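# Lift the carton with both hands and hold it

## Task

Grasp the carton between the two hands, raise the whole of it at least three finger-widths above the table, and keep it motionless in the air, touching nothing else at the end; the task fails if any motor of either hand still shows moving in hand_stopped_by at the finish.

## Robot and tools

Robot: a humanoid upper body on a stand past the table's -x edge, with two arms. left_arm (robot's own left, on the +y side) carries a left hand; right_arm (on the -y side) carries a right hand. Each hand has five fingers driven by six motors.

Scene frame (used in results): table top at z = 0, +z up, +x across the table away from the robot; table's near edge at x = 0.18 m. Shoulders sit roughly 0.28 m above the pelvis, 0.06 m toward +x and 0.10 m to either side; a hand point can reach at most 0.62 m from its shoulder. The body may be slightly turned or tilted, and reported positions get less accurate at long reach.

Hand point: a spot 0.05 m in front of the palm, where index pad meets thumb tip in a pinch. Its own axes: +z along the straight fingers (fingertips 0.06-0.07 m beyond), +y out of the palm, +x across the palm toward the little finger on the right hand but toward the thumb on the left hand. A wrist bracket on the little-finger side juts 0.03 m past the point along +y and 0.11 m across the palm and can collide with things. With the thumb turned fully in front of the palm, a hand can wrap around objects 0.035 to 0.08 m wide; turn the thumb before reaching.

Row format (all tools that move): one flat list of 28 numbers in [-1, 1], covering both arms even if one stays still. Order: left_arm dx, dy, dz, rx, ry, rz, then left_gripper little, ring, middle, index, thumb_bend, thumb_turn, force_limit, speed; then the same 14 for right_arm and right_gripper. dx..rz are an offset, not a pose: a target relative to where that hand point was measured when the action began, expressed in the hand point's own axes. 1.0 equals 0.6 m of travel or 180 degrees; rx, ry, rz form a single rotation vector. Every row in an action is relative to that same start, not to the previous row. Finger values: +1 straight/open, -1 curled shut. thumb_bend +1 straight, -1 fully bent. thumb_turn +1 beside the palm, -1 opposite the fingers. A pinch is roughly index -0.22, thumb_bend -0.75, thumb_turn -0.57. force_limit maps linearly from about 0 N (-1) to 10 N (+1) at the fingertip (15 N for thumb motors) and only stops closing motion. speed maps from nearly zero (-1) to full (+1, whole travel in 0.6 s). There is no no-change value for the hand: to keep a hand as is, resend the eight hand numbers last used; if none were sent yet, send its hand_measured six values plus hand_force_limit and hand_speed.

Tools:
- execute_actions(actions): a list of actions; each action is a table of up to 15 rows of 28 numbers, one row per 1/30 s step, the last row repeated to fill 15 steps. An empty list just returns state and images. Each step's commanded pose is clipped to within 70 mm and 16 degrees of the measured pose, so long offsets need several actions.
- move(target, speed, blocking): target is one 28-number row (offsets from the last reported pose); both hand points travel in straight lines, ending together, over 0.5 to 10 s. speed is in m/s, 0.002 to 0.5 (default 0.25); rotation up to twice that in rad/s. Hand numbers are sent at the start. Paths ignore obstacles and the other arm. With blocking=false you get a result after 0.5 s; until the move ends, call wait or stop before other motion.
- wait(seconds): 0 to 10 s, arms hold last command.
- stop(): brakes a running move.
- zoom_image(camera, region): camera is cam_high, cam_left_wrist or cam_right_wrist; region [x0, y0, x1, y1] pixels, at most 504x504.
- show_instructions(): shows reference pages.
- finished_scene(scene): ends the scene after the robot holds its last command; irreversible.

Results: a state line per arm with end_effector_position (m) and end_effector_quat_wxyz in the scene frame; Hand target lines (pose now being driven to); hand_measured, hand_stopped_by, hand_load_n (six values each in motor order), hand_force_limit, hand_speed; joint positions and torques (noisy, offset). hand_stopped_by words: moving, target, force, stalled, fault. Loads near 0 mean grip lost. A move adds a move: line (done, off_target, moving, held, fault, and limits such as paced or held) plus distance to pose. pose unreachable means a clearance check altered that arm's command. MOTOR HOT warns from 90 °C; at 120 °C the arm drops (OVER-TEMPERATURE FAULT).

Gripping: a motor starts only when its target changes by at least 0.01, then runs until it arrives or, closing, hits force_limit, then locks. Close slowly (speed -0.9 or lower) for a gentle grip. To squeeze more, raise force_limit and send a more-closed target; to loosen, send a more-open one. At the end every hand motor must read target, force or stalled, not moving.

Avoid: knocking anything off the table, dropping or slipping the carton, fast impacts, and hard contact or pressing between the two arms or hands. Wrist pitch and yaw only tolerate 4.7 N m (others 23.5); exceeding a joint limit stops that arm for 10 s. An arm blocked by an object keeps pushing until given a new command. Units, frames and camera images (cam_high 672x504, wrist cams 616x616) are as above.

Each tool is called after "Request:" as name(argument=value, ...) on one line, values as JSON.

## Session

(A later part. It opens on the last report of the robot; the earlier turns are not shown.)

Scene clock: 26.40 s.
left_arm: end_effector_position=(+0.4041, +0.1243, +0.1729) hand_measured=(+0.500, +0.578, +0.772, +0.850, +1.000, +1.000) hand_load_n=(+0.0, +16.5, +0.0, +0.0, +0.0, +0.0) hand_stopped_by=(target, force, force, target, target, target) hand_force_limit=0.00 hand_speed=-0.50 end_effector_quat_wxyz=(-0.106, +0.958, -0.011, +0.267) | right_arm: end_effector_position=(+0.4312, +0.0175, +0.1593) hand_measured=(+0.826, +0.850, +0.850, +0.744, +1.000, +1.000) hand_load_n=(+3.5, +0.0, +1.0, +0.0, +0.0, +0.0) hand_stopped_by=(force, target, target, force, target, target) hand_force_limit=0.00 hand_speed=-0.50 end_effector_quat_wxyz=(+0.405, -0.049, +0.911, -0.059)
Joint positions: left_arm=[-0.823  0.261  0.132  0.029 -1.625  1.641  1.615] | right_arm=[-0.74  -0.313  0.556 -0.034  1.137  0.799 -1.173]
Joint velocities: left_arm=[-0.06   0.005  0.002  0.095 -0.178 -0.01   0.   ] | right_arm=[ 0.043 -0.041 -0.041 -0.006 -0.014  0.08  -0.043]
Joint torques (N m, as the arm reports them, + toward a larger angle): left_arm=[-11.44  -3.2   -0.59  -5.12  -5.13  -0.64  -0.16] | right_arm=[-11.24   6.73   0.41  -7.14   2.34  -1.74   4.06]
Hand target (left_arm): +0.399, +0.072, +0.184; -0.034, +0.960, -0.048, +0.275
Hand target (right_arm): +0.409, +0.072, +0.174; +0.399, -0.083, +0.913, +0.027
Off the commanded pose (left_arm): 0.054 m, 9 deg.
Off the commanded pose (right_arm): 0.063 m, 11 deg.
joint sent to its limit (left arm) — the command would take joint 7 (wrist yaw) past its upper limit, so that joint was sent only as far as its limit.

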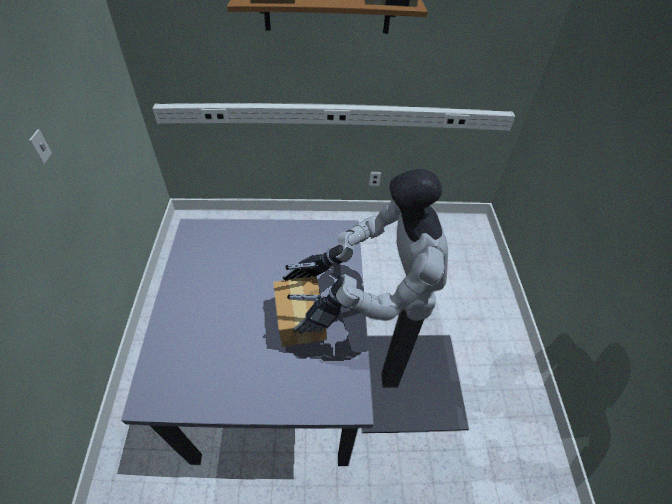

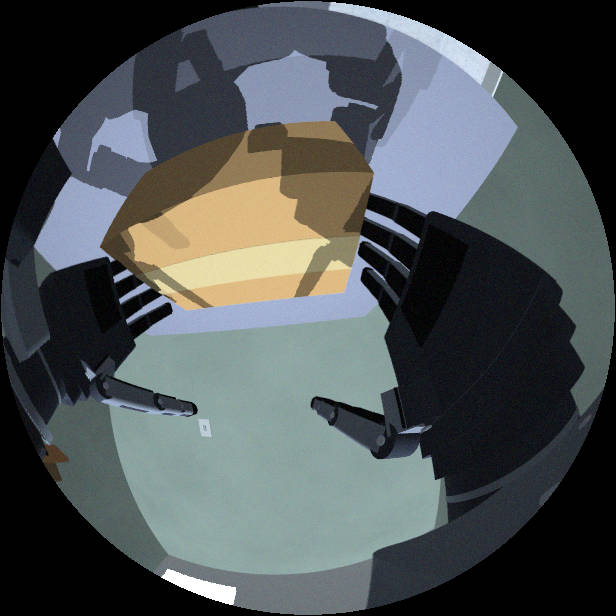

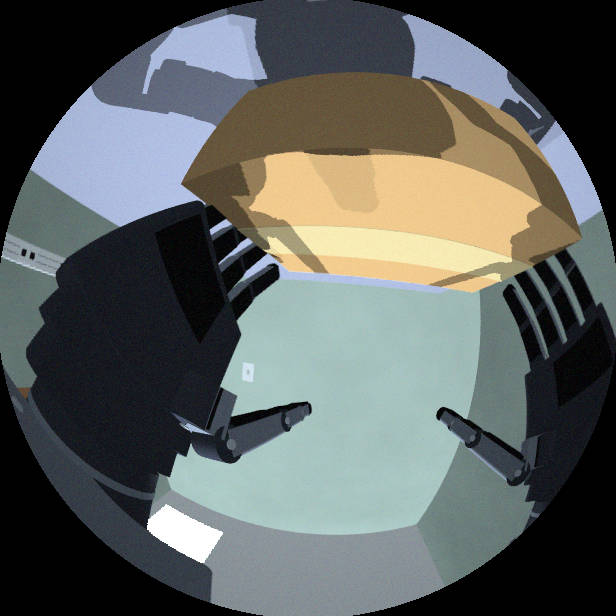

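Request:
move(target=[0,-0.1,0,-0.07,0.2,0,1,1,1,1,1,1,0,0,0,-0.1,0,-0.03,-0.12,0,1,1,1,1,1,1,0,0], speed=0.15)

Scene clock: 29.07 s.
left_arm: end_effector_position=(+0.4065, +0.1991, +0.1885) hand_measured=(+1.000, +1.000, +1.000, +1.000, +1.000, +1.000) hand_load_n=(+0.0, +0.0, +0.0, +0.0, +0.0, +0.0) hand_stopped_by=(target, target, target, target, target, target) hand_force_limit=0.00 hand_speed=0.00 end_effector_quat_wxyz=(-0.012, +0.837, -0.049, +0.546) | right_arm: end_effector_position=(+0.4307, -0.0369, +0.1644) hand_measured=(+1.000, +1.000, +1.000, +1.000, +1.000, +1.000) hand_load_n=(+0.0, +0.0, +0.0, +0.0, +0.0, +0.0) hand_stopped_by=(target, target, target, target, target, target) hand_force_limit=0.00 hand_speed=0.00 end_effector_quat_wxyz=(+0.558, -0.073, +0.826, -0.001)
Joint positions: left_arm=[-0.22   0.766 -0.121 -0.024 -0.689  0.316  0.036] | right_arm=[-0.431 -0.587  0.635 -0.01   0.728  0.182 -0.616]
Joint velocities: left_arm=[ 0.002 -0.011  0.011  0.018 -0.006 -0.008  0.   ] | right_arm=[-0.003  0.     0.003  0.003 -0.012 -0.002  0.   ]
Joint torques (N m, as the arm reports them, + toward a larger angle): left_arm=[-4.06  2.92  1.56 -2.6   0.37 -1.11 -0.1 ] | right_arm=[-5.43 -3.14 -1.19 -2.66 -0.32 -1.36  0.11]
Hand target (left_arm): +0.406, +0.199, +0.188; -0.011, +0.837, -0.051, +0.545
Hand target (right_arm): +0.430, -0.037, +0.164; +0.559, -0.075, +0.826, -0.002
Off the commanded pose (left_arm): 0.017 m, 3 deg.
Off the commanded pose (right_arm): 0.007 m, 1 deg.
move: off_target (left_arm, right_arm)

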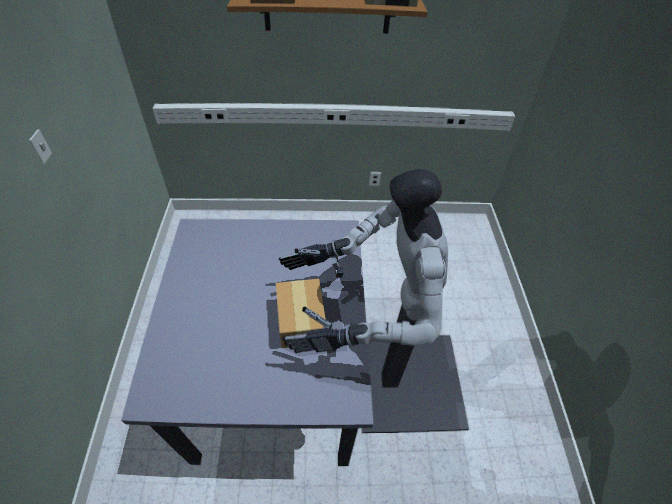

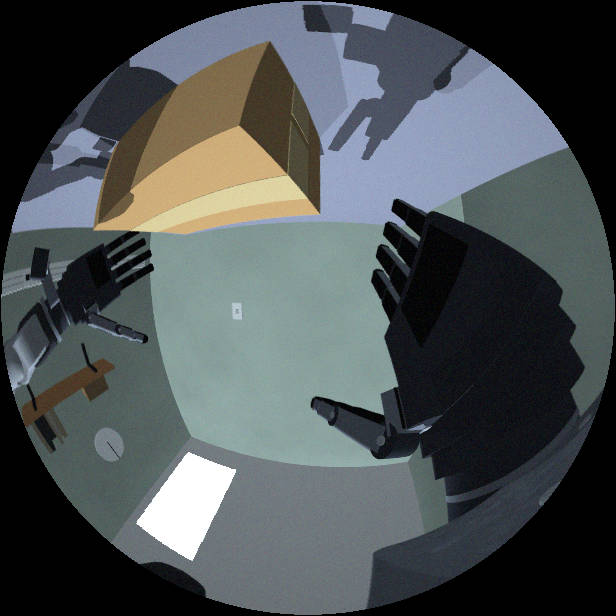

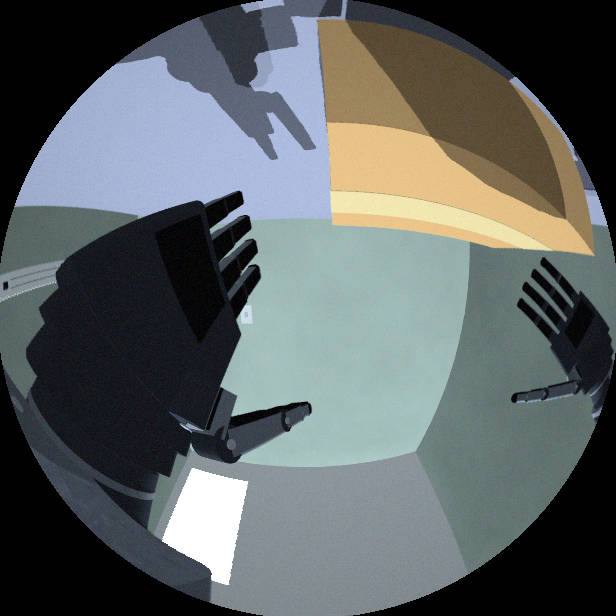

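Request:
move(target=[-0.107,0.04,0.145,0,0,0,1,1,1,1,1,1,0,0,0.088,0.01,0.117,0,0,0,1,1,1,1,1,1,0,0], speed=0.12)

Request:
execute_actions(actions=[[[0,0.05,0,0,0,0,1,1,1,1,1,1,0,0,0,0.04,0,0,0,0,1,1,1,1,1,1,0,0]],[[0,0.05,0,0,0,0,1,1,1,1,1,1,0,0,0,0.04,0,0,0,0,1,1,1,1,1,1,0,0]],[[0,0.07,0,-0.02,0,0,1,1,1,1,1,1,0,0,0,0.07,0,-0.02,0,0,1,1,1,1,1,1,0,0]],[[0,0.105,0,-0.03,0,0,1,1,1,1,1,1,0,0,0,0.105,0,-0.03,0,0,1,1,1,1,1,1,0,0]]])

Scene clock: 30.67 s.
left_arm: end_effector_position=(+0.4556, +0.1752, +0.0889) hand_measured=(+1.000, +1.000, +1.000, +1.000, +1.000, +1.000) hand_load_n=(+0.0, +0.0, +0.0, +0.0, +0.0, +0.0) hand_stopped_by=(target, target, target, target, target, target) hand_force_limit=0.00 hand_speed=0.00 end_effector_quat_wxyz=(-0.015, +0.845, -0.039, +0.533) | right_arm: end_effector_position=(+0.4772, -0.0295, +0.0857) hand_measured=(+1.000, +1.000, +1.000, +1.000, +1.000, +1.000) hand_load_n=(+0.0, +0.0, +0.0, +0.0, +0.0, +0.0) hand_stopped_by=(target, target, target, target, target, target) hand_force_limit=0.00 hand_speed=0.00 end_effector_quat_wxyz=(+0.547, -0.076, +0.834, -0.002)
Joint positions: left_arm=[-0.788  0.329 -0.233  1.382 -0.416 -0.4   -0.206] | right_arm=[-0.83  -0.129  0.584  1.356  0.62  -0.421 -0.152]
Joint velocities: left_arm=[-0.199 -0.094  0.034  0.509 -0.002 -0.294 -0.122] | right_arm=[-0.153  0.13  -0.075  0.402  0.    -0.208  0.151]
Joint torques (N m, as the arm reports them, + toward a larger angle): left_arm=[-6.86  2.13  0.61 -1.99  0.13 -1.11 -0.1 ] | right_arm=[-7.96 -1.85  0.08 -2.06  0.43 -1.45  0.11]
Hand target (left_arm): +0.456, +0.173, +0.090; -0.014, +0.845, -0.041, +0.534
Hand target (right_arm): +0.478, -0.029, +0.087; +0.548, -0.074, +0.833, +0.001
Off the commanded pose (left_arm): 0.006 m, 2 deg.
Off the commanded pose (right_arm): 0.004 m, 2 deg.
move: off_target (left_arm, right_arm)

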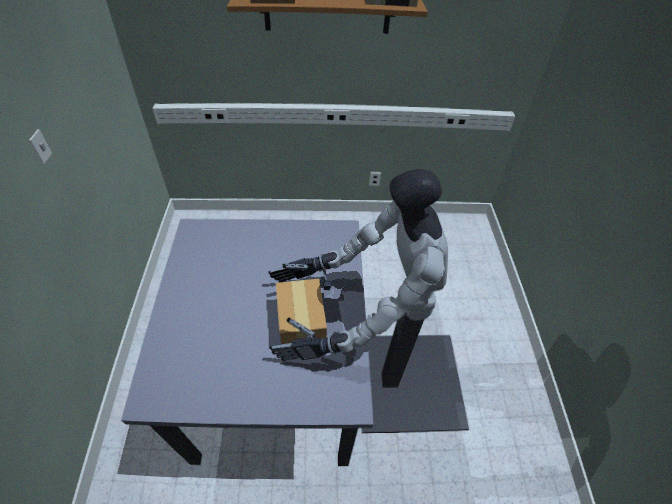

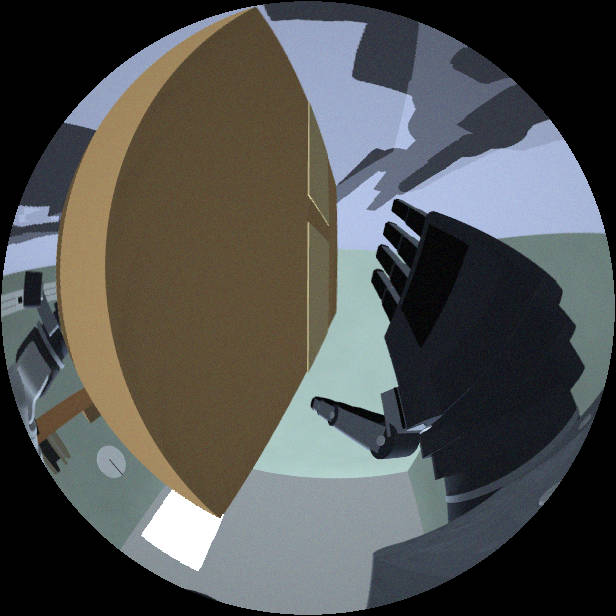

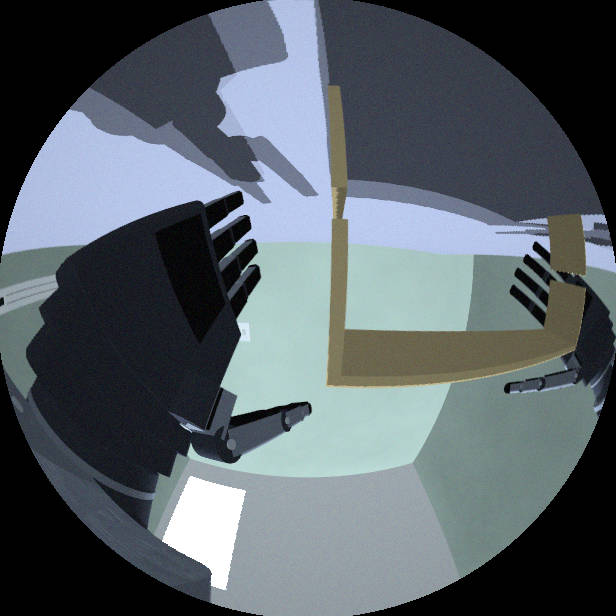

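Scene clock: 32.67 s.
left_arm: end_effector_position=(+0.4668, +0.1415, +0.0822) hand_measured=(+1.000, +1.000, +1.000, +1.000, +1.000, +1.000) hand_load_n=(+0.0, +0.0, +0.0, +0.0, +0.0, +0.0) hand_stopped_by=(target, target, target, target, target, target) hand_force_limit=0.00 hand_speed=0.00 end_effector_quat_wxyz=(-0.080, +0.839, +0.000, +0.538) | right_arm: end_effector_position=(+0.4801, +0.0169, +0.0706) hand_measured=(+1.000, +1.000, +1.000, +1.000, +1.000, +1.000) hand_load_n=(-0.5, +0.0, +0.0, +0.0, +0.0, +0.0) hand_stopped_by=(target, target, target, target, target, target) hand_force_limit=0.00 hand_speed=0.00 end_effector_quat_wxyz=(+0.477, -0.098, +0.872, -0.054)
Joint positions: left_arm=[-0.737  0.207 -0.366  1.19  -0.422 -0.316  0.183] | right_arm=[-0.964 -0.062  0.911  1.253  0.879 -0.092 -0.427]
Joint velocities: left_arm=[-0.046 -0.014 -0.057  0.118 -0.084 -0.091 -0.014] | right_arm=[-0.098 -0.003  0.281  0.103  0.318  0.     0.   ]
Joint torques (N m, as the arm reports them, + toward a larger angle): left_arm=[-6.46 -4.07 -1.82 -4.06  1.65 -0.6  -1.77] | right_arm=[-8.28  5.84  0.86 -3.85  0.36 -0.28  2.01]
Hand target (left_arm): +0.456, +0.077, +0.078; -0.014, +0.844, -0.044, +0.535
Hand target (right_arm): +0.461, +0.065, +0.073; +0.468, -0.123, +0.875, +0.000
Off the commanded pose (left_arm): 0.066 m, 9 deg.
Off the commanded pose (right_arm): 0.053 m, 8 deg.
joint sent to its limit (right arm) — the command would take joint 2 (shoulder roll) past its upper limit, so that joint was sent only as far as its limit.

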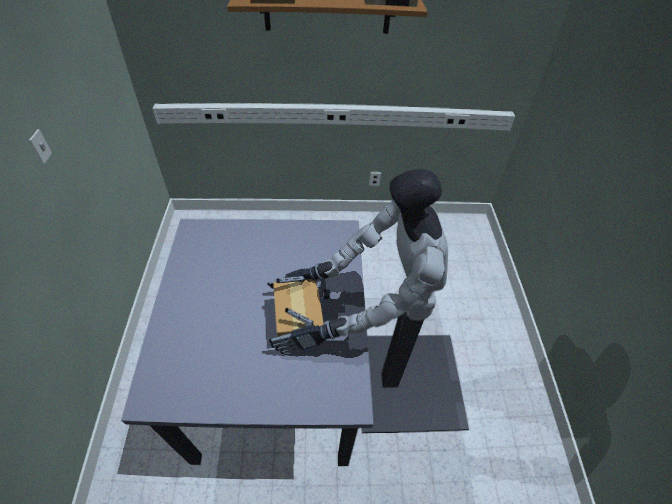

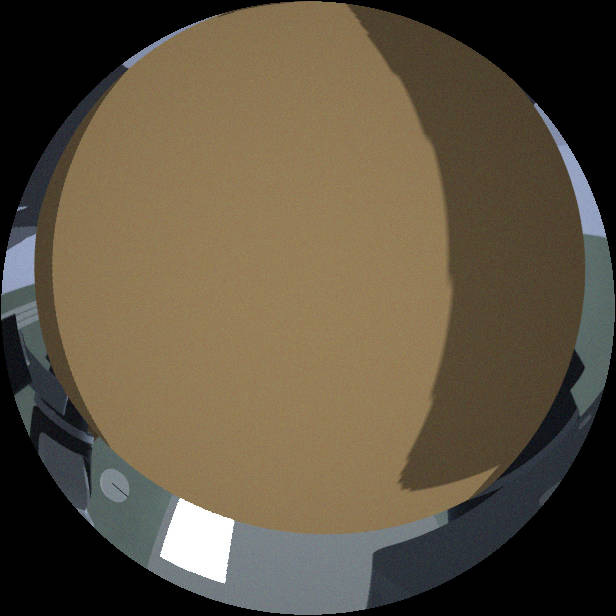

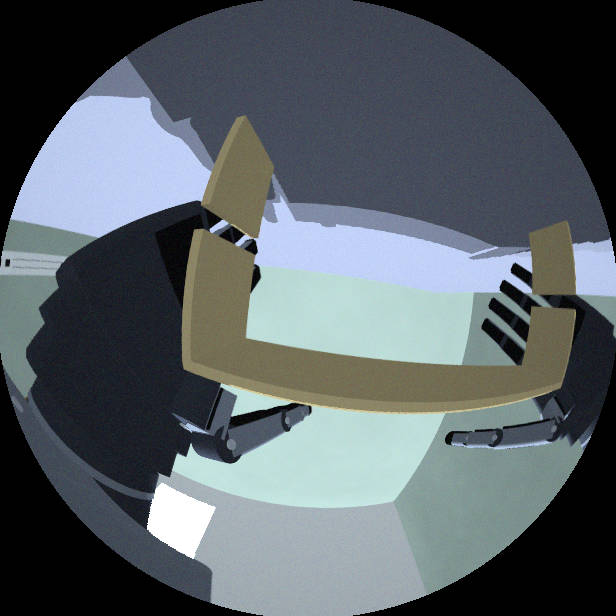

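Request:
execute_actions(actions=[[[0,0.09,0,-0.05,0,0,0.2,0.2,0.2,0.2,1,1,0.4,-0.4,0,0.08,0,-0.05,0,0,0.2,0.2,0.2,0.2,1,1,0.4,-0.4]],[[0,0.09,0,-0.05,0,0,0.2,0.2,0.2,0.2,1,1,0.4,-0.4,0,0.08,0,-0.05,0,0,0.2,0.2,0.2,0.2,1,1,0.4,-0.4]],[[0.05,0.09,-0.03,-0.05,0,0,0.2,0.2,0.2,0.2,1,1,0.4,-0.4,-0.045,0.08,-0.04,-0.05,-0.01,0,0.2,0.2,0.2,0.2,1,1,0.4,-0.4]],[[0.05,0.09,-0.03,-0.05,0,0,0.2,0.2,0.2,0.2,1,1,0.4,-0.4,-0.045,0.08,-0.04,-0.05,-0.01,0,0.2,0.2,0.2,0.2,1,1,0.4,-0.4]],[[0.05,0.09,-0.03,-0.05,0,0,0.2,0.2,0.2,0.2,1,1,0.4,-0.4,-0.045,0.08,-0.04,-0.05,-0.01,0,0.2,0.2,0.2,0.2,1,1,0.4,-0.4]],[[0.05,0.09,-0.03,-0.05,0,0,0.2,0.2,0.2,0.2,1,1,0.4,-0.4,-0.045,0.08,-0.04,-0.05,-0.01,0,0.2,0.2,0.2,0.2,1,1,0.4,-0.4]],[[0.05,0.09,-0.03,-0.05,0,0,0.2,0.2,0.2,0.2,1,1,0.4,-0.4,-0.045,0.08,-0.04,-0.05,-0.01,0,0.2,0.2,0.2,0.2,1,1,0.4,-0.4]]])

Request:
wait(seconds=1)

Scene clock: 36.33 s.
left_arm: end_effector_position=(+0.4681, +0.1139, +0.1350) hand_measured=(+0.342, +0.572, +0.506, +0.406, +1.000, +1.000) hand_load_n=(+8.0, +1.5, +0.0, +0.0, +0.0, +0.0) hand_stopped_by=(force, force, force, force, target, target) hand_force_limit=0.40 hand_speed=-0.40 end_effector_quat_wxyz=(-0.028, +0.894, -0.098, +0.437) | right_arm: end_effector_position=(+0.4905, -0.0238, +0.0818) hand_measured=(+0.340, +0.540, +0.572, +0.406, +1.000, +1.000) hand_load_n=(+5.0, +0.0, +1.0, +0.5, +0.0, +0.0) hand_stopped_by=(force, force, force, force, target, target) hand_force_limit=0.40 hand_speed=-0.40 end_effector_quat_wxyz=(+0.367, -0.179, +0.911, -0.053)
Joint positions: left_arm=[-0.753  0.512 -0.416  0.358 -0.622  0.634  0.18 ] | right_arm=[-1.089 -0.366  0.886  0.95   0.922  0.46  -0.256]
Joint velocities: left_arm=[ 0.014  0.003  0.008 -0.031 -0.008  0.001  0.   ] | right_arm=[ 0.035 -0.058 -0.084 -0.158  0.     0.055 -0.104]
Joint torques (N m, as the arm reports them, + toward a larger angle): left_arm=[-11.41  -2.1    1.    -9.12  -1.99  -2.77  -1.6 ] | right_arm=[-10.98   3.4   -1.14  -5.5    1.39  -1.65   2.52]
Hand target (left_arm): +0.462, +0.064, +0.149; +0.038, +0.884, -0.119, +0.451
Hand target (right_arm): +0.480, +0.033, +0.100; +0.381, -0.200, +0.902, +0.019
Off the commanded pose (left_arm): 0.051 m, 8 deg.
Off the commanded pose (right_arm): 0.063 m, 9 deg.

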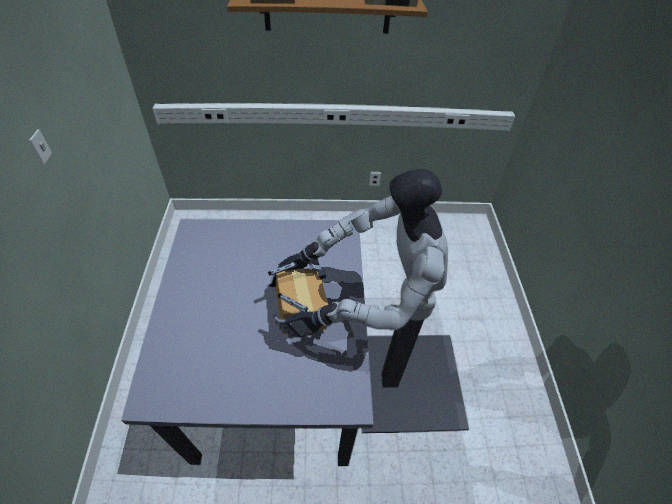

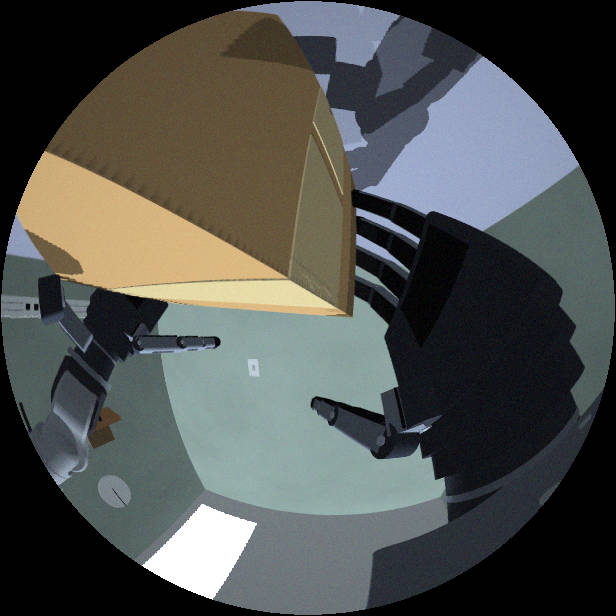

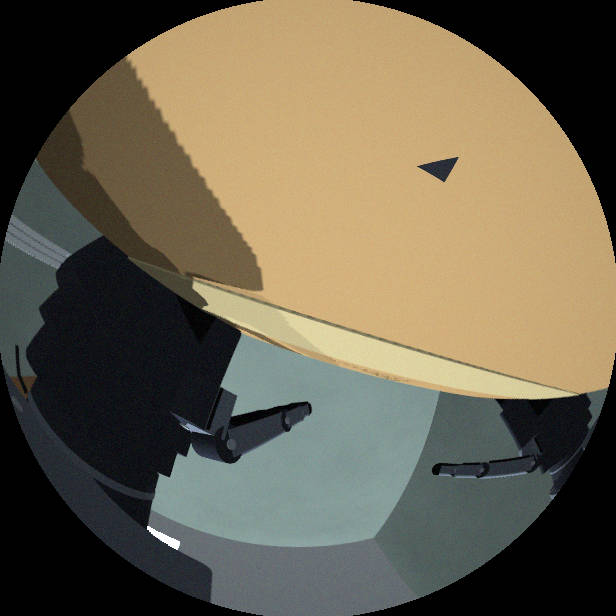

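Scene clock: 37.33 s.
left_arm: end_effector_position=(+0.4572, +0.1195, +0.1158) hand_measured=(+0.342, +0.572, +0.506, +0.406, +1.000, +1.000) hand_load_n=(+6.0, +3.0, +0.0, +0.0, +0.0, +0.0) hand_stopped_by=(force, force, force, force, target, target) hand_force_limit=0.40 hand_speed=-0.40 end_effector_quat_wxyz=(-0.039, +0.905, -0.100, +0.412) | right_arm: end_effector_position=(+0.4885, -0.0171, +0.0830) hand_measured=(+0.340, +0.540, +0.572, +0.406, +1.000, +1.000) hand_load_n=(+6.0, +0.0, +0.0, +0.0, +0.0, +0.0) hand_stopped_by=(force, force, force, force, target, target) hand_force_limit=0.40 hand_speed=-0.40 end_effector_quat_wxyz=(+0.367, -0.183, +0.911, -0.047)
Joint positions: left_arm=[-0.73   0.511 -0.426  0.367 -0.613  0.657  0.186] | right_arm=[-1.088 -0.361  0.884  0.934  0.922  0.468 -0.259]
Joint velocities: left_arm=[ 0.006 -0.005  0.    -0.008 -0.005  0.     0.   ] | right_arm=[-0.003  0.002  0.    -0.002 -0.018  0.     0.   ]
Joint torques (N m, as the arm reports them, + toward a larger angle): left_arm=[-10.55  -1.77   0.62  -7.78  -1.5   -2.39  -1.49] | right_arm=[-10.92   2.53  -1.13  -4.94   1.37  -1.89   2.4 ]
Hand target (left_arm): +0.462, +0.064, +0.149; +0.038, +0.884, -0.119, +0.451
Hand target (right_arm): +0.480, +0.033, +0.100; +0.381, -0.200, +0.902, +0.019
Off the commanded pose (left_arm): 0.065 m, 10 deg.
Off the commanded pose (right_arm): 0.056 m, 8 deg.
wait: 1.00 s; at rest by 0.50 s

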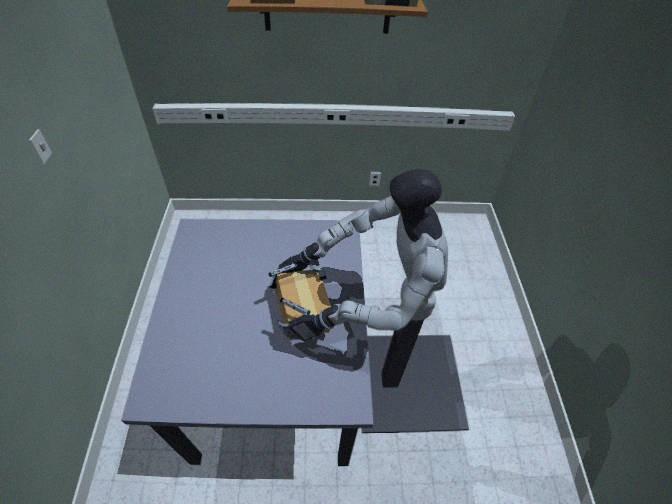

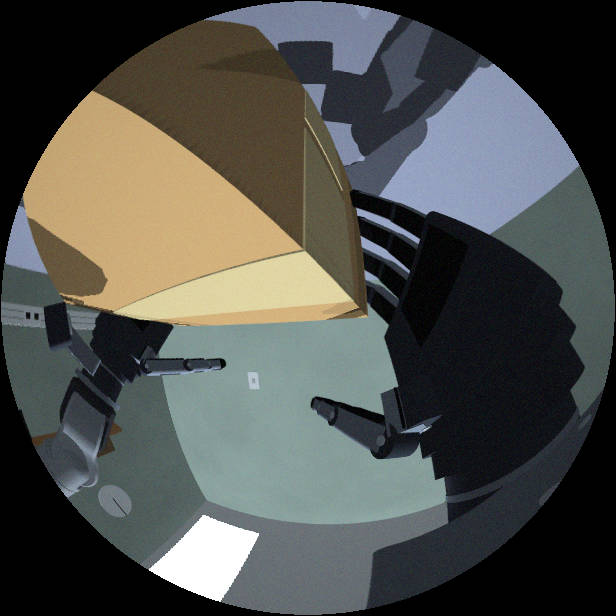

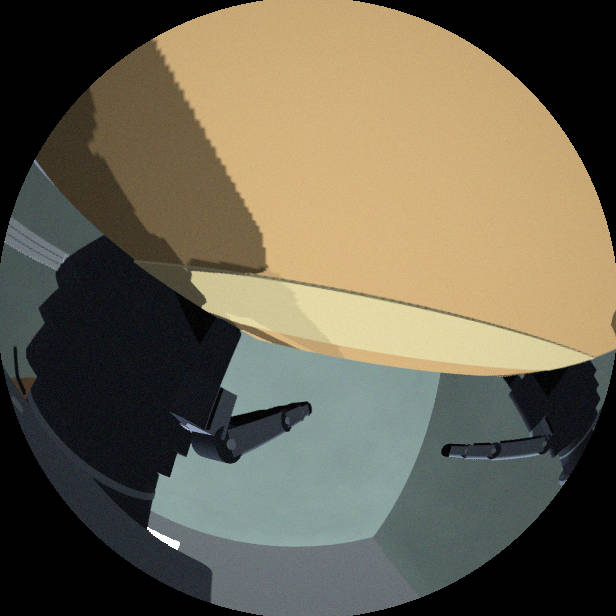

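Request:
move(target=[-0.075,-0.04,-0.01,0,0.08,0,0.55,0.55,0.55,0.55,1,1,0.4,-0.4,0.065,-0.03,-0.07,0,-0.1,0,0.55,0.55,0.55,0.55,1,1,0.4,-0.4], speed=0.08)

Request:
execute_actions(actions=[[[0,0.04,0,0,0,0,0.55,0.55,0.55,0.55,1,1,0.4,-0.4,0,0.05,0,0,0,0,0.55,0.55,0.55,0.55,1,1,0.4,-0.4]],[[0,0.06,0,-0.03,0,0,0.55,0.55,0.55,0.55,1,1,0.4,-0.4,0,0.07,0,-0.03,0,0,0.55,0.55,0.55,0.55,1,1,0.4,-0.4]],[[0,0.08,0,-0.05,0,0,0.55,0.55,0.55,0.55,1,1,0.4,-0.4,0,0.09,0,-0.05,0,0,0.55,0.55,0.55,0.55,1,1,0.4,-0.4]]])

Scene clock: 39.73 s.
left_arm: end_effector_position=(+0.4324, +0.1630, +0.0904) hand_measured=(+0.550, +0.550, +0.550, +0.550, +1.000, +1.000) hand_load_n=(+0.0, +0.0, +0.0, +0.0, +0.0, +0.0) hand_stopped_by=(target, target, target, target, target, target) hand_force_limit=0.40 hand_speed=-0.40 end_effector_quat_wxyz=(-0.035, +0.846, -0.095, +0.524) | right_arm: end_effector_position=(+0.4369, -0.0452, +0.0912) hand_measured=(+0.550, +0.550, +0.550, +0.550, +1.000, +1.000) hand_load_n=(+0.0, +0.0, +0.0, +0.0, +0.0, +0.0) hand_stopped_by=(target, target, target, target, target, target) hand_force_limit=0.40 hand_speed=-0.40 end_effector_quat_wxyz=(+0.504, -0.180, +0.845, -0.012)
Joint positions: left_arm=[-0.539  0.495 -0.434  0.765 -0.487 -0.126 -0.013] | right_arm=[-0.634 -0.609  0.892  0.479  0.792  0.001 -0.358]
Joint velocities: left_arm=[ 0.    -0.011 -0.009  0.012  0.006 -0.009 -0.001] | right_arm=[-0.003  0.     0.003 -0.003  0.    -0.002  0.   ]
Joint torques (N m, as the arm reports them, + toward a larger angle): left_arm=[-5.71  2.25  0.94 -2.22  0.22 -1.07 -0.06] | right_arm=[-6.5  -3.82 -1.18 -2.12 -0.12 -1.32 -0.02]
Hand target (left_arm): +0.432, +0.161, +0.090; -0.034, +0.845, -0.098, +0.524
Hand target (right_arm): +0.436, -0.045, +0.092; +0.505, -0.183, +0.843, -0.012
Off the commanded pose (left_arm): 0.011 m, 2 deg.
Off the commanded pose (right_arm): 0.006 m, 1 deg.
move: off_target (left_arm, right_arm)

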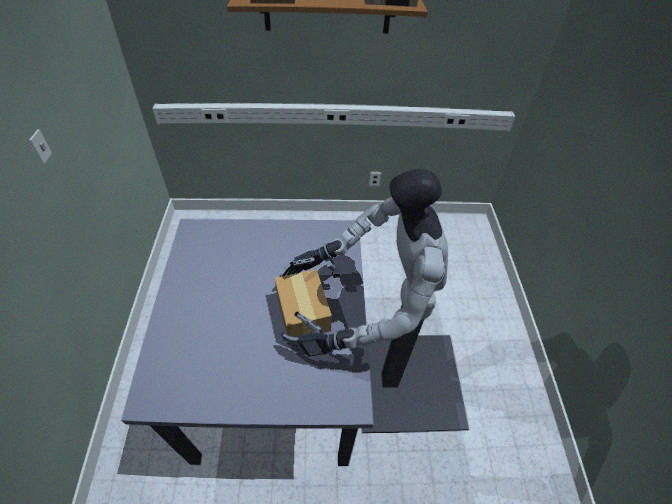

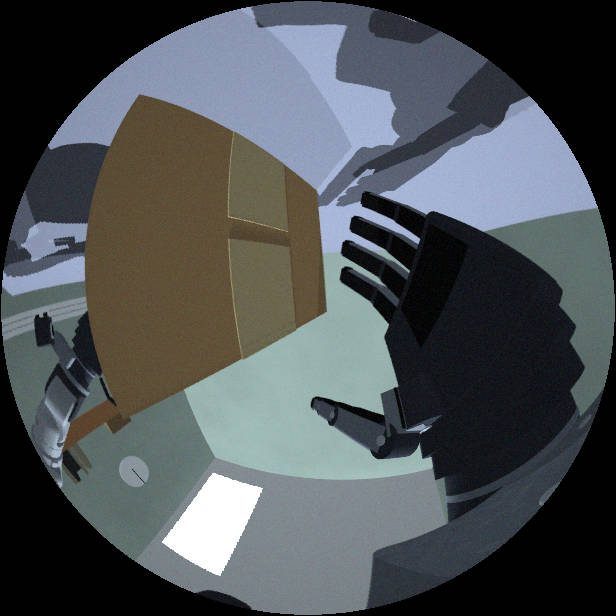

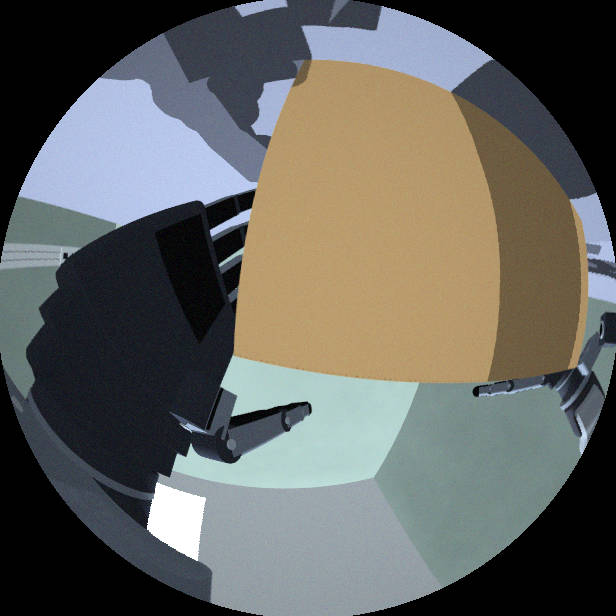

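Scene clock: 41.23 s.
left_arm: end_effector_position=(+0.4334, +0.1384, +0.0778) hand_measured=(+0.550, +0.550, +0.550, +0.550, +1.000, +1.000) hand_load_n=(+0.0, +3.0, +0.5, +0.0, +0.0, +0.0) hand_stopped_by=(target, target, target, target, target, target) hand_force_limit=0.40 hand_speed=-0.40 end_effector_quat_wxyz=(-0.027, +0.849, -0.117, +0.515) | right_arm: end_effector_position=(+0.4488, -0.0159, +0.0796) hand_measured=(+0.550, +0.550, +0.550, +0.550, +1.000, +1.000) hand_load_n=(+0.0, +0.0, +1.5, +4.5, +0.0, +0.0) hand_stopped_by=(target, target, target, target, target, target) hand_force_limit=0.40 hand_speed=-0.40 end_effector_quat_wxyz=(+0.509, -0.180, +0.842, -0.019)
Joint positions: left_arm=[-0.599  0.436 -0.503  0.87  -0.478 -0.161 -0.007] | right_arm=[-0.729 -0.434  0.941  0.714  0.769 -0.061 -0.373]
Joint velocities: left_arm=[-0.002  0.003 -0.026  0.026 -0.023 -0.021 -0.002] | right_arm=[-0.031  0.012  0.021  0.052  0.018 -0.032  0.023]
Joint torques (N m, as the arm reports them, + toward a larger angle): left_arm=[-5.78 -1.72 -0.94 -3.91  0.22 -0.67 -1.47] | right_arm=[-6.89  3.57  1.54 -3.94 -0.11 -0.66  3.16]
Hand target (left_arm): +0.422, +0.094, +0.075; +0.027, +0.848, -0.141, +0.510
Hand target (right_arm): +0.424, +0.030, +0.077; +0.496, -0.212, +0.841, +0.041
Off the commanded pose (left_arm): 0.046 m, 7 deg.
Off the commanded pose (right_arm): 0.053 m, 8 deg.

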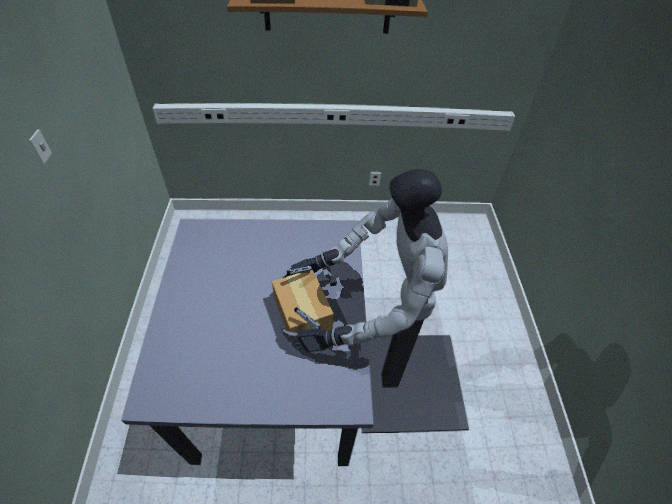

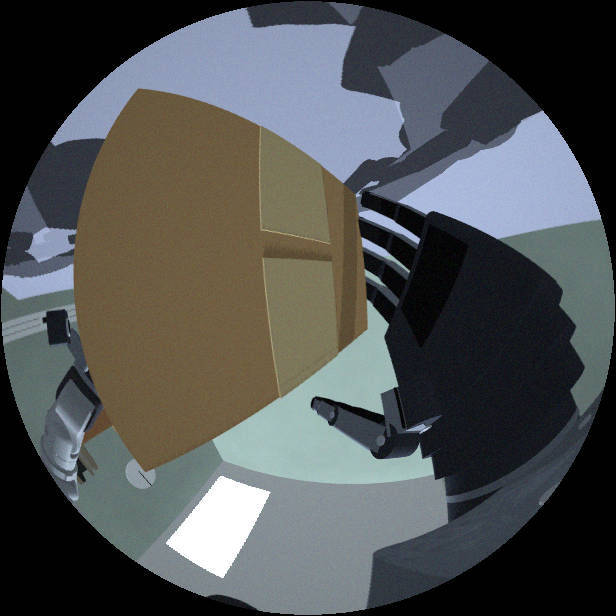

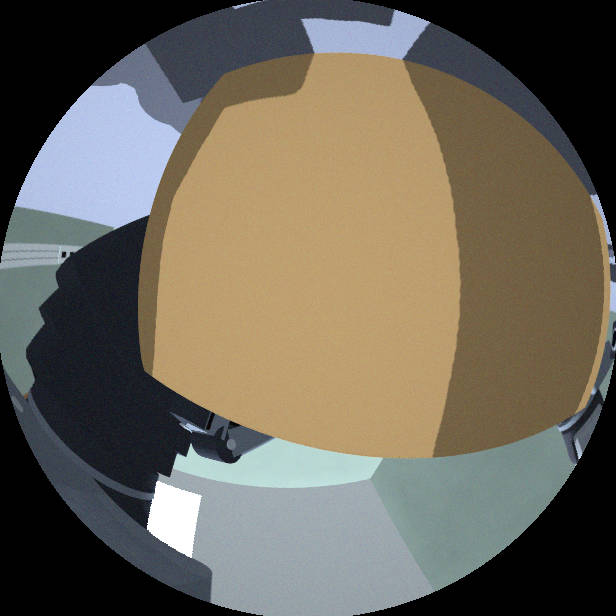

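Request:
move(target=[-0.04,-0.05,-0.09,0.06,0,0,0.55,0.55,0.55,0.55,1,1,0.4,-0.4,-0.02,-0.01,0.02,-0.03,0,0,0.55,0.55,0.55,0.55,1,1,0.4,-0.4], speed=0.08)

Request:
execute_actions(actions=[[[0,0.04,0,0,0,0,0.55,0.55,0.55,0.55,1,1,0.4,-0.4,0,0.02,0,0,0,0,0.55,0.55,0.55,0.55,1,1,0.4,-0.4]],[[0.01,0.06,0,-0.03,0,0,0.55,0.55,0.55,0.55,1,1,0.4,-0.4,0,0.06,0,-0.03,0,0,0.55,0.55,0.55,0.55,1,1,0.4,-0.4]],[[0.01,0.09,0,-0.05,0,0,0.55,0.55,0.55,0.55,1,1,0.4,-0.4,0,0.09,0,-0.05,0,0,0.55,0.55,0.55,0.55,1,1,0.4,-0.4]]])

Scene clock: 42.87 s.
left_arm: end_effector_position=(+0.3818, +0.1828, +0.0853) hand_measured=(+0.550, +0.550, +0.550, +0.550, +1.000, +1.000) hand_load_n=(+0.0, +0.0, +0.0, +0.0, +0.0, +0.0) hand_stopped_by=(target, target, target, target, target, target) hand_force_limit=0.40 hand_speed=-0.40 end_effector_quat_wxyz=(-0.111, +0.841, -0.070, +0.524) | right_arm: end_effector_position=(+0.4655, -0.0174, +0.0827) hand_measured=(+0.550, +0.550, +0.550, +0.550, +1.000, +1.000) hand_load_n=(+0.0, +0.0, +0.0, +0.0, +0.0, +0.0) hand_stopped_by=(target, target, target, target, target, target) hand_force_limit=0.40 hand_speed=-0.40 end_effector_quat_wxyz=(+0.497, -0.206, +0.843, +0.018)
Joint positions: left_arm=[-0.243  0.604 -0.486  0.36  -0.479 -0.078  0.305] | right_arm=[-0.836 -0.393  0.905  0.964  0.781 -0.107 -0.115]
Joint velocities: left_arm=[ 0.005  0.005 -0.006 -0.002  0.005  0.     0.001] | right_arm=[ 0.009 -0.003 -0.002  0.011 -0.003 -0.002  0.004]
Joint torques (N m, as the arm reports them, + toward a larger angle): left_arm=[-3.6   2.52  1.26 -2.83  0.41 -0.87  0.13] | right_arm=[-7.91 -2.95 -1.14 -1.69  0.44 -1.36 -0.01]
Hand target (left_arm): +0.382, +0.184, +0.086; -0.113, +0.841, -0.070, +0.525
Hand target (right_arm): +0.466, -0.017, +0.084; +0.498, -0.204, +0.843, +0.020
Off the commanded pose (left_arm): 0.006 m, 1 deg.
Off the commanded pose (right_arm): 0.003 m, 1 deg.
move: off_target (left_arm)

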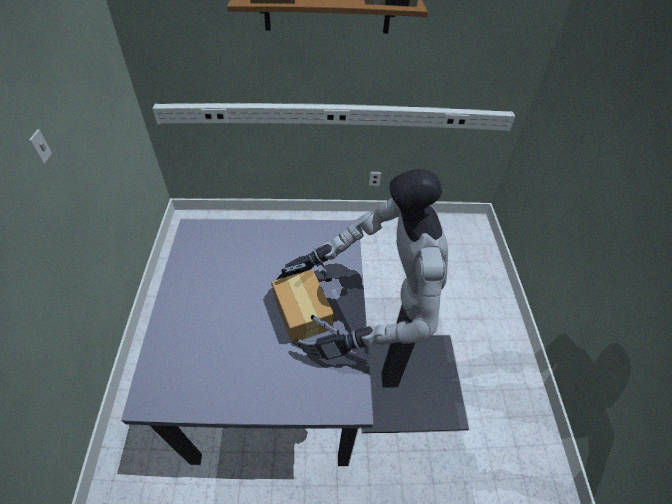

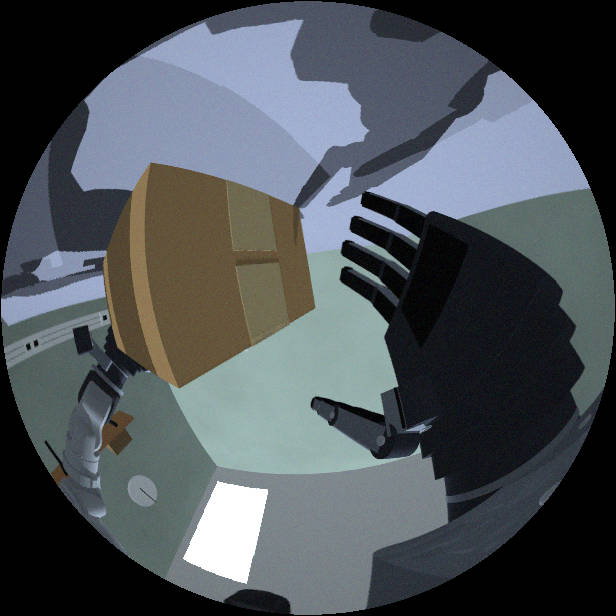

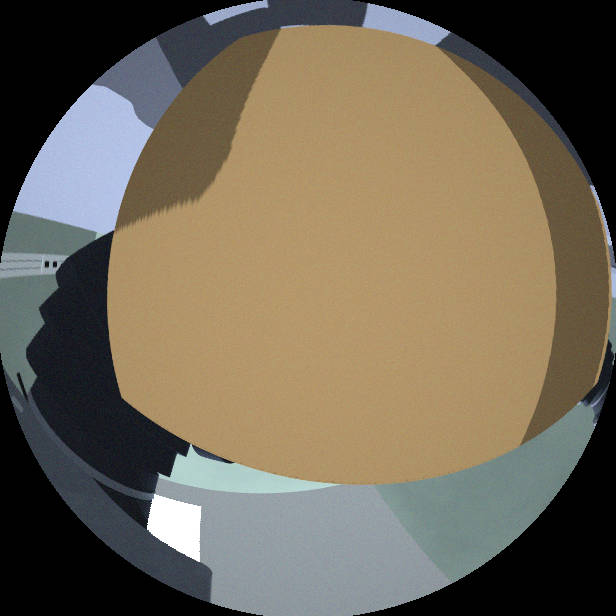

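Scene clock: 44.37 s.
left_arm: end_effector_position=(+0.3935, +0.1400, +0.0733) hand_measured=(+0.550, +0.550, +0.550, +0.550, +1.000, +1.000) hand_load_n=(+0.0, +0.0, +0.0, +6.0, +0.0, +0.0) hand_stopped_by=(target, target, target, target, target, target) hand_force_limit=0.40 hand_speed=-0.40 end_effector_quat_wxyz=(-0.093, +0.846, -0.092, +0.517) | right_arm: end_effector_position=(+0.4788, -0.0125, +0.0810) hand_measured=(+0.550, +0.550, +0.550, +0.550, +1.000, +1.000) hand_load_n=(+0.0, +0.0, +3.0, +4.0, +0.0, +0.0) hand_stopped_by=(target, target, target, target, target, target) hand_force_limit=0.40 hand_speed=-0.40 end_effector_quat_wxyz=(+0.498, -0.199, +0.844, +0.013)
Joint positions: left_arm=[-0.353  0.519 -0.594  0.437 -0.471 -0.046  0.347] | right_arm=[-0.949 -0.241  0.909  1.318  0.806 -0.227 -0.013]
Joint velocities: left_arm=[-0.012  0.018 -0.071  0.032 -0.054 -0.036  0.024] | right_arm=[-0.08   0.123  0.005  0.311  0.049 -0.136  0.125]
Joint torques (N m, as the arm reports them, + toward a larger angle): left_arm=[-4.87 -1.54 -1.79 -4.14  0.77 -0.23 -1.9 ] | right_arm=[-7.25  4.79  1.4  -4.   -0.7  -0.64  3.46]
Hand target (left_arm): +0.381, +0.092, +0.068; -0.032, +0.851, -0.124, +0.509
Hand target (right_arm): +0.451, +0.039, +0.076; +0.482, -0.238, +0.839, +0.078
Off the commanded pose (left_arm): 0.050 m, 8 deg.
Off the commanded pose (right_arm): 0.061 m, 9 deg.

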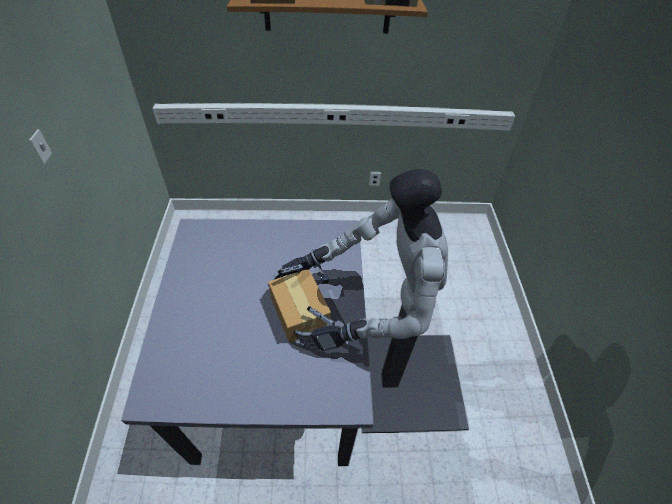

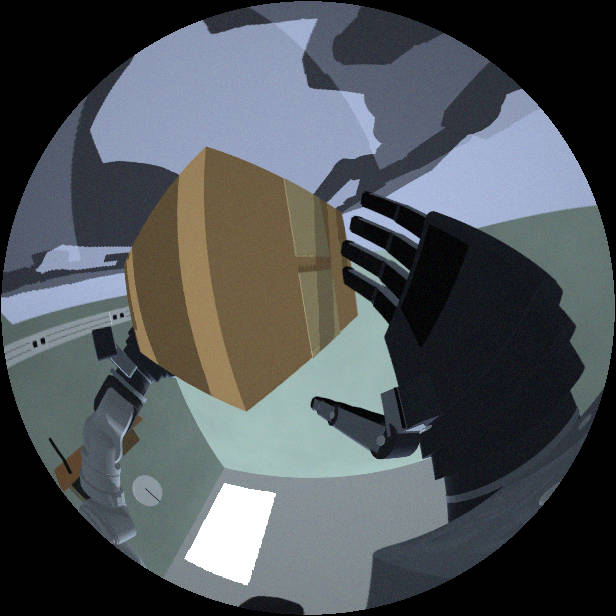

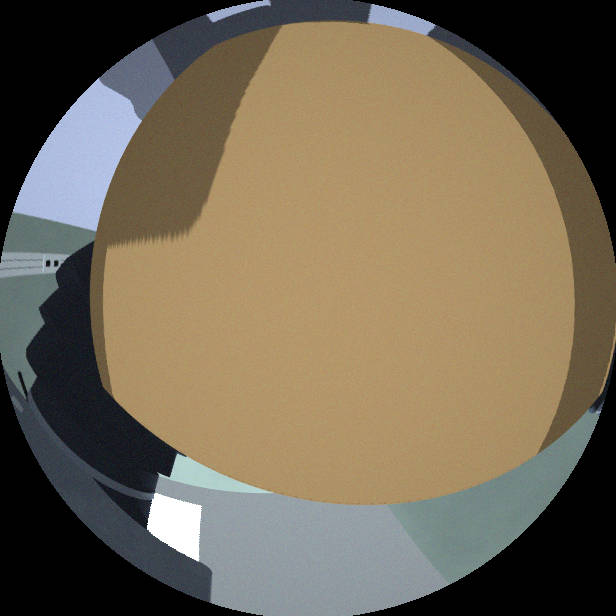

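Request:
execute_actions(actions=[[[0,0.07,0,-0.04,0,-0.06,0.55,0.55,0.55,0.55,1,1,0.2,-0.4,0,0.07,-0.02,-0.04,0,0.05,0.55,0.55,0.55,0.55,1,1,0.2,-0.4]],[[0,0.07,0,-0.04,0,-0.06,0.55,0.55,0.55,0.55,1,1,0.2,-0.4,0,0.07,-0.02,-0.04,0,0.05,0.55,0.55,0.55,0.55,1,1,0.2,-0.4]],[[0,0.08,0,-0.04,0,-0.04,0.3,0.3,0.3,0.5,1,1,0.2,-0.4,0,0.08,-0.02,-0.04,0,0.04,0.4,0.4,0.55,0.55,1,1,0.2,-0.4]],[[0.06,0.08,-0.03,-0.04,0.02,-0.02,0.3,0.3,0.3,0.5,1,1,0.2,-0.4,-0.06,0.08,-0.05,-0.04,-0.02,0.02,0.4,0.4,0.55,0.55,1,1,0.2,-0.4]],[[0.06,0.08,-0.03,-0.04,0.02,-0.02,0.3,0.3,0.3,0.5,1,1,0.2,-0.4,-0.06,0.08,-0.05,-0.04,-0.02,0.02,0.4,0.4,0.55,0.55,1,1,0.2,-0.4]],[[0.06,0.08,-0.03,-0.04,0.02,-0.02,0.3,0.3,0.3,0.5,1,1,0.2,-0.4,-0.06,0.08,-0.05,-0.04,-0.02,0.02,0.4,0.4,0.55,0.55,1,1,0.2,-0.4]],[[0.06,0.08,-0.03,-0.04,0.02,-0.02,0.3,0.3,0.3,0.5,1,1,0.2,-0.4,-0.06,0.08,-0.05,-0.04,-0.02,0.02,0.4,0.4,0.55,0.55,1,1,0.2,-0.4]]])

Scene clock: 49.07 s.
left_arm: end_effector_position=(+0.3972, +0.1124, +0.2909) hand_measured=(+0.354, +0.422, +0.490, +0.500, +1.000, +1.000) hand_load_n=(+0.0, +0.0, +0.0, +0.0, +0.0, +0.0) hand_stopped_by=(force, force, force, target, target, target) hand_force_limit=0.20 hand_speed=-0.40 end_effector_quat_wxyz=(+0.186, +0.679, +0.152, +0.694) | right_arm: end_effector_position=(+0.4431, -0.0399, +0.2888) hand_measured=(+0.400, +0.402, +0.550, +0.550, +1.000, +1.000) hand_load_n=(+0.0, +0.0, +0.0, +0.0, +0.0, +0.0) hand_stopped_by=(target, target, target, target, target, target) hand_force_limit=0.20 hand_speed=-0.40 end_effector_quat_wxyz=(+0.621, +0.057, +0.760, +0.180)
Joint positions: left_arm=[-0.3    0.613 -0.646 -0.102 -0.947 -0.486  0.409] | right_arm=[-0.545 -0.814  0.731 -0.206  1.174 -0.208 -0.62 ]
Joint velocities: left_arm=[-0.069 -0.008 -0.009  0.002  0.002  0.     0.   ] | right_arm=[ 0.141 -0.002  0.1    0.104  0.021  0.109 -0.006]
Joint torques (N m, as the arm reports them, + toward a larger angle): left_arm=[-4.82  1.37  1.6  -3.64  0.63 -1.03 -0.37] | right_arm=[-7.3  -3.36 -2.53 -2.62 -0.1  -1.46  0.4 ]
Hand target (left_arm): +0.399, +0.112, +0.297; +0.190, +0.672, +0.152, +0.699
Hand target (right_arm): +0.444, -0.039, +0.292; +0.624, +0.058, +0.758, +0.182
Off the commanded pose (left_arm): 0.007 m, 1 deg.
Off the commanded pose (right_arm): 0.003 m, 0 deg.

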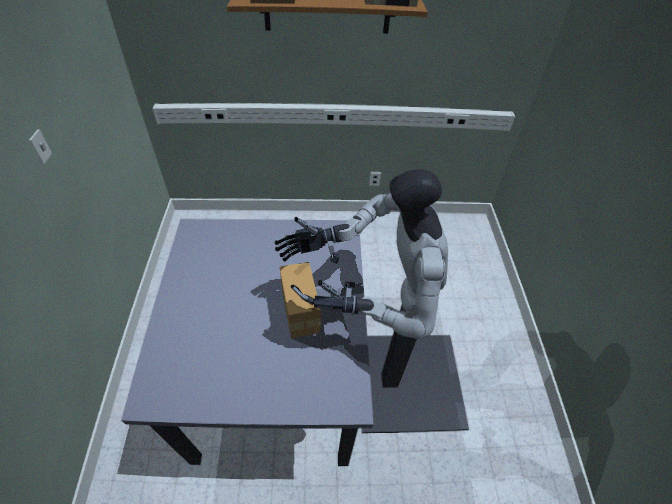

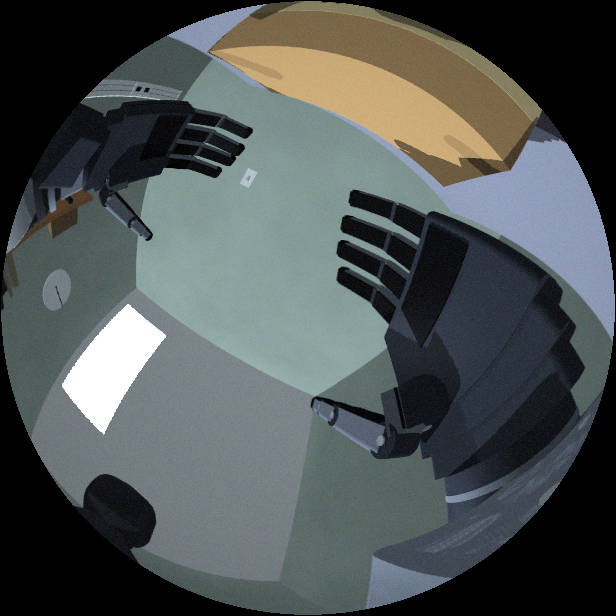

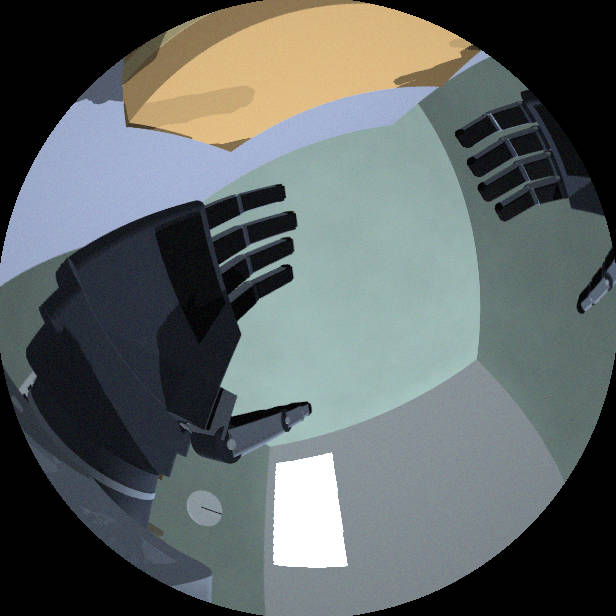

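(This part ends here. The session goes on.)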